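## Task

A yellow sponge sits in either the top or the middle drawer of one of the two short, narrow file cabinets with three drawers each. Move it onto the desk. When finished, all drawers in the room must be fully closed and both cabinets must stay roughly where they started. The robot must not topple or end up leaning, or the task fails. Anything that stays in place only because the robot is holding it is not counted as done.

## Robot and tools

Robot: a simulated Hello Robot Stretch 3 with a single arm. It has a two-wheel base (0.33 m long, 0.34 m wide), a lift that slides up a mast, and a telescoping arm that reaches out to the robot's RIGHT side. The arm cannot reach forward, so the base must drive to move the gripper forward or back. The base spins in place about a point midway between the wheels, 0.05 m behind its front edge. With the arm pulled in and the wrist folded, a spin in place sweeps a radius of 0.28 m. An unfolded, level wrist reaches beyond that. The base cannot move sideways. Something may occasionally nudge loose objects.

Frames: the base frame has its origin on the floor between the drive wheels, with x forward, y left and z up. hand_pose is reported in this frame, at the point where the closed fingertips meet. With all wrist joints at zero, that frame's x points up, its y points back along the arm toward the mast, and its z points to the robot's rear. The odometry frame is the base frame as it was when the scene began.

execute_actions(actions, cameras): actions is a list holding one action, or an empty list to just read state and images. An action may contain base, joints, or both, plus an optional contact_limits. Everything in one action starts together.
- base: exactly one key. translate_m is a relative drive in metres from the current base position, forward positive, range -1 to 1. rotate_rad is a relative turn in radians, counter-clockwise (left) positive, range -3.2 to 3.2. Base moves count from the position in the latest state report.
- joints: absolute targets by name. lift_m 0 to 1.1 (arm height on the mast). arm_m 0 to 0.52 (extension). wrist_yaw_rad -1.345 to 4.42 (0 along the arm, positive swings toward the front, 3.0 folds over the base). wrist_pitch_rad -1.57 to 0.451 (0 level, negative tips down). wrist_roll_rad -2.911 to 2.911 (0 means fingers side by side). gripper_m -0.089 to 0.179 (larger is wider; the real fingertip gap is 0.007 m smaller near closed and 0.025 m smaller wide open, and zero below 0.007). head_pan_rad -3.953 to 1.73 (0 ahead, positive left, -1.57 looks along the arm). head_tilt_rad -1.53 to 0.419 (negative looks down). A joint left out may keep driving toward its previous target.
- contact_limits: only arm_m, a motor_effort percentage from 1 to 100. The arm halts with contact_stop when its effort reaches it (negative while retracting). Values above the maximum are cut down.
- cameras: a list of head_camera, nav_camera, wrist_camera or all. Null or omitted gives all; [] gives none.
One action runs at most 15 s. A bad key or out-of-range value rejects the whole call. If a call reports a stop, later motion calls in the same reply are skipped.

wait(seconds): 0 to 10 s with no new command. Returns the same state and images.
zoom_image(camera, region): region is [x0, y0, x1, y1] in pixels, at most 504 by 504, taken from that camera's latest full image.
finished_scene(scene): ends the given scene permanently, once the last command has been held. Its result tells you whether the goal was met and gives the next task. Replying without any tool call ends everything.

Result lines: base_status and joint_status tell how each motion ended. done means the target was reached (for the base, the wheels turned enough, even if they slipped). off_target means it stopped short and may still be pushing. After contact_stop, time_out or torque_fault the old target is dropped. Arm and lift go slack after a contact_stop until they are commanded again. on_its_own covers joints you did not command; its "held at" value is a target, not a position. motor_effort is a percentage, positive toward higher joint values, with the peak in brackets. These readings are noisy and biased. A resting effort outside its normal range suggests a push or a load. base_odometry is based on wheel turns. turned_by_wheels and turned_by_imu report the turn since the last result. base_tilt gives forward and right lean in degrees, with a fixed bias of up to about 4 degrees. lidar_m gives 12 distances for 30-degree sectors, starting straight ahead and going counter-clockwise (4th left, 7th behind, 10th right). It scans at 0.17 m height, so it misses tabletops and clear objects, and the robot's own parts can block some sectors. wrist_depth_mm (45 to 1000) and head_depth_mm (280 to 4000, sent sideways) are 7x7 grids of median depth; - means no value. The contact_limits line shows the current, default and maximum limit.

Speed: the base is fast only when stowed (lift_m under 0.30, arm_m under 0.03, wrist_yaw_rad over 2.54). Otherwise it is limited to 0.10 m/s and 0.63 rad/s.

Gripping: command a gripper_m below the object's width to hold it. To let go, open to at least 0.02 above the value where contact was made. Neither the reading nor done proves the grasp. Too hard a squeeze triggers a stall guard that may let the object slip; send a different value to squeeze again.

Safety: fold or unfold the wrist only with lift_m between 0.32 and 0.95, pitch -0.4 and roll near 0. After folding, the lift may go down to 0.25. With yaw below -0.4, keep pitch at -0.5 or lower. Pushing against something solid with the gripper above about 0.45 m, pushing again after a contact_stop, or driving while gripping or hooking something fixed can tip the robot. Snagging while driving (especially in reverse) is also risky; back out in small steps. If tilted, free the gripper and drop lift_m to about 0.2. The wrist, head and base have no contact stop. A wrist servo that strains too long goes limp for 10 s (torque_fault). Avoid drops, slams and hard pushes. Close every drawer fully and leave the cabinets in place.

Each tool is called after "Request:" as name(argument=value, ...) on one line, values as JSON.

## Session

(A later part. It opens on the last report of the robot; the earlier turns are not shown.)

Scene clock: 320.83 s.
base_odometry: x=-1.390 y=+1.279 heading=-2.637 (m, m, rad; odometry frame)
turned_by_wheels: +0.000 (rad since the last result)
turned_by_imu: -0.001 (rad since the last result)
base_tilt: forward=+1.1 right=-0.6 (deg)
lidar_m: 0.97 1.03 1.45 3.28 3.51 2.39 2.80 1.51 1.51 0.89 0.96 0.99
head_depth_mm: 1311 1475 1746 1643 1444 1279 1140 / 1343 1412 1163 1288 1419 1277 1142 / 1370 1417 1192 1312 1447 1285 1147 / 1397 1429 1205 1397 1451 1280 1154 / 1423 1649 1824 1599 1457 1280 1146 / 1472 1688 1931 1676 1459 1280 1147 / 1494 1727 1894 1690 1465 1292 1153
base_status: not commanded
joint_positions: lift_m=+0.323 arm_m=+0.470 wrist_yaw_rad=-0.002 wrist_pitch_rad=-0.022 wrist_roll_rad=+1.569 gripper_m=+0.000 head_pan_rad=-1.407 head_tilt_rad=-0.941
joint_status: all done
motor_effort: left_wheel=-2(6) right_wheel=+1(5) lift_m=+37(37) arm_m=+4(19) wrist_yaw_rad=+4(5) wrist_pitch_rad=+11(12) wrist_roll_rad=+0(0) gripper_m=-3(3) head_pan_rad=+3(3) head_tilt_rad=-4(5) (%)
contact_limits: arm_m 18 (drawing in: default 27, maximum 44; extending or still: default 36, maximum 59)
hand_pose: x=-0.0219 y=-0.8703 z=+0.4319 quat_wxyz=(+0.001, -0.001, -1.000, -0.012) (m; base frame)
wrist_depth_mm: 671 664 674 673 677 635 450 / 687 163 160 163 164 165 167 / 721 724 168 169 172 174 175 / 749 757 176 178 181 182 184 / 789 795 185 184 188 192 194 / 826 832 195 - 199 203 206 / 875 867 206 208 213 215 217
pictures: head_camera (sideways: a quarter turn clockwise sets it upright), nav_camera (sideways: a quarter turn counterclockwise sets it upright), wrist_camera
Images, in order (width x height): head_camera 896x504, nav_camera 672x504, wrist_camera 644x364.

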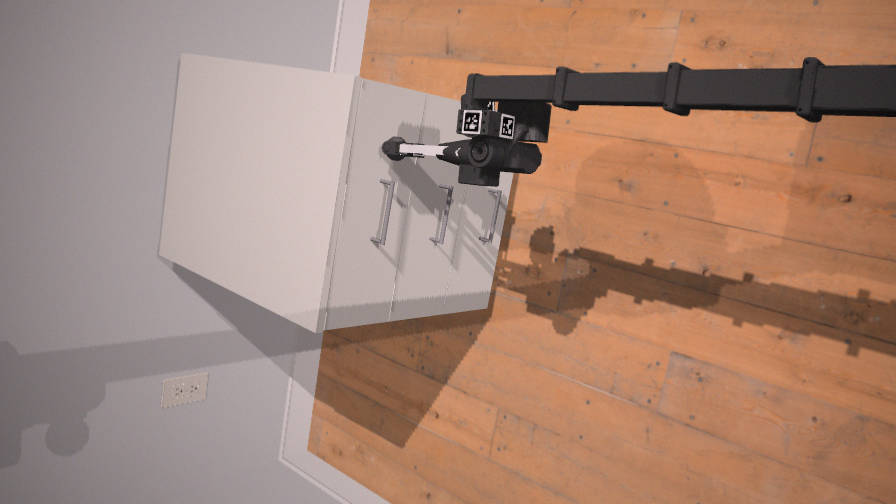

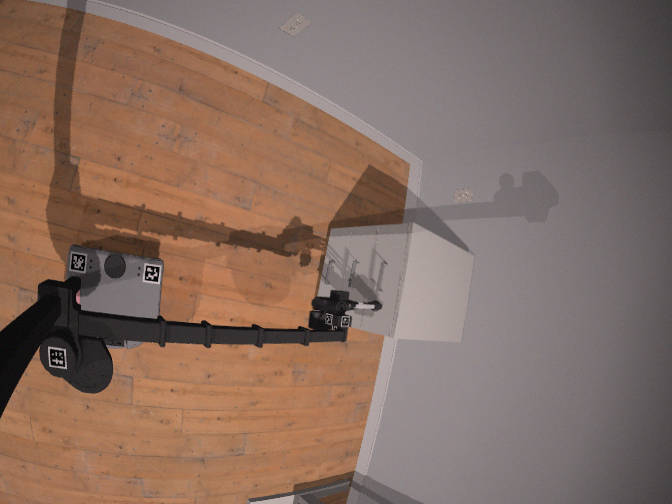

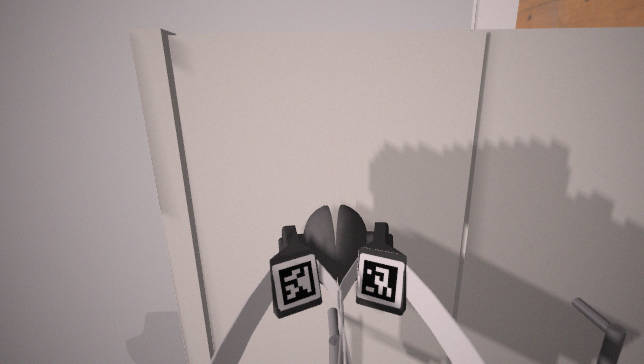

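Request:
execute_actions(actions=[{"joints":{"arm_m":0.40,"head_pan_rad":1.2,"head_tilt_rad":-0.35}}])

Scene clock: 326.67 s.
base_odometry: x=-1.390 y=+1.279 heading=-2.637 (m, m, rad; odometry frame)
turned_by_wheels: +0.000 (rad since the last result)
turned_by_imu: -0.001 (rad since the last result)
base_tilt: forward=+1.3 right=-0.6 (deg)
lidar_m: 0.97 1.03 1.45 3.29 3.52 2.39 2.81 1.51 1.50 0.89 0.96 0.98
head_depth_mm: 1489 1540 1575 1589 1670 1758 1586 / 1794 1843 1845 1548 1651 1758 1598 / 2182 2317 2155 1500 1589 1689 1612 / 2822 2992 2764 1641 1753 1838 1606 / 3006 3115 3216 3378 2586 2061 1628 / 2923 3006 3212 3335 2867 2066 1606 / 2858 3034 3037 3252 2864 2061 1614
base_status: not commanded
joint_positions: lift_m=+0.323 arm_m=+0.400 wrist_yaw_rad=-0.002 wrist_pitch_rad=-0.022 wrist_roll_rad=+1.569 gripper_m=+0.000 head_pan_rad=+1.193 head_tilt_rad=-0.359
joint_status: all done
motor_effort: left_wheel=-2(1) right_wheel=+1(1) lift_m=+37(37) arm_m=-4(0) wrist_yaw_rad=+3(3) wrist_pitch_rad=+11(10) wrist_roll_rad=+0(0) gripper_m=-3(3) head_pan_rad=+3(32) head_tilt_rad=+4(30) (%)
hand_pose: x=-0.0219 y=-0.8009 z=+0.4319 quat_wxyz=(+0.001, -0.001, -1.000, -0.012) (m; base frame)
wrist_depth_mm: 712 728 731 744 747 719 499 / 749 769 227 228 231 233 236 / 791 791 238 239 242 243 246 / 804 859 250 251 254 257 259 / 868 850 265 260 267 272 272 / 897 923 281 - 282 282 288 / 969 957 967 293 298 300 306
pictures: head_camera (sideways: a quarter turn clockwise sets it upright), nav_camera (sideways: a quarter turn counterclockwise sets it upright), wrist_camera
Images, in order (width x height): head_camera 896x504, nav_camera 672x504, wrist_camera 644x364.

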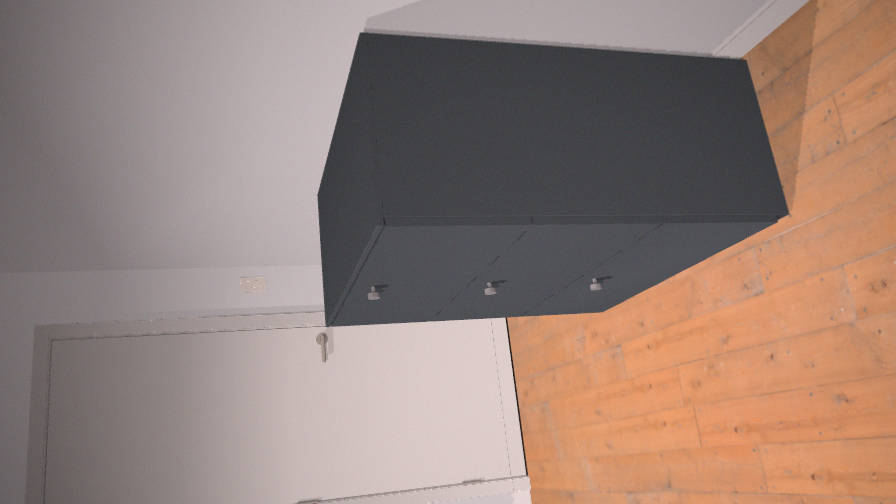

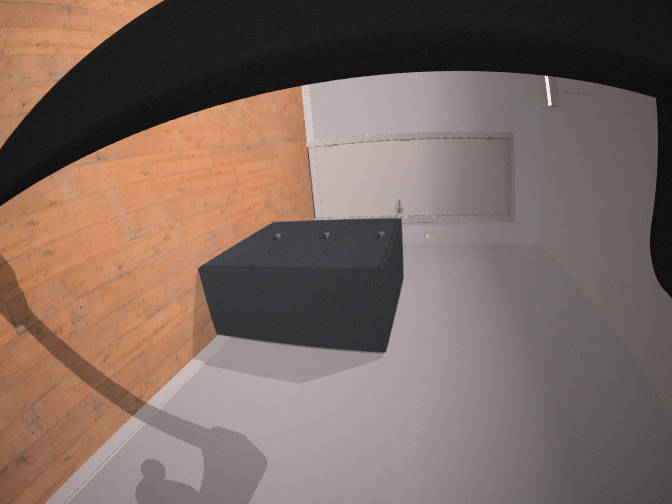

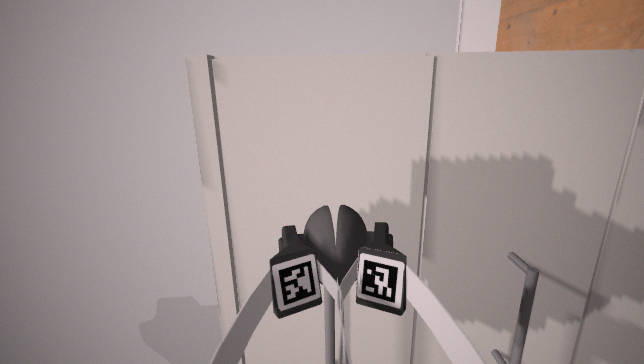

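The chest drawers are shut, cabinet B's drawer fronts are flush, and the sponge is on the desk.

Request:
finished_scene(scene=2)

The scene is finished: the task was done.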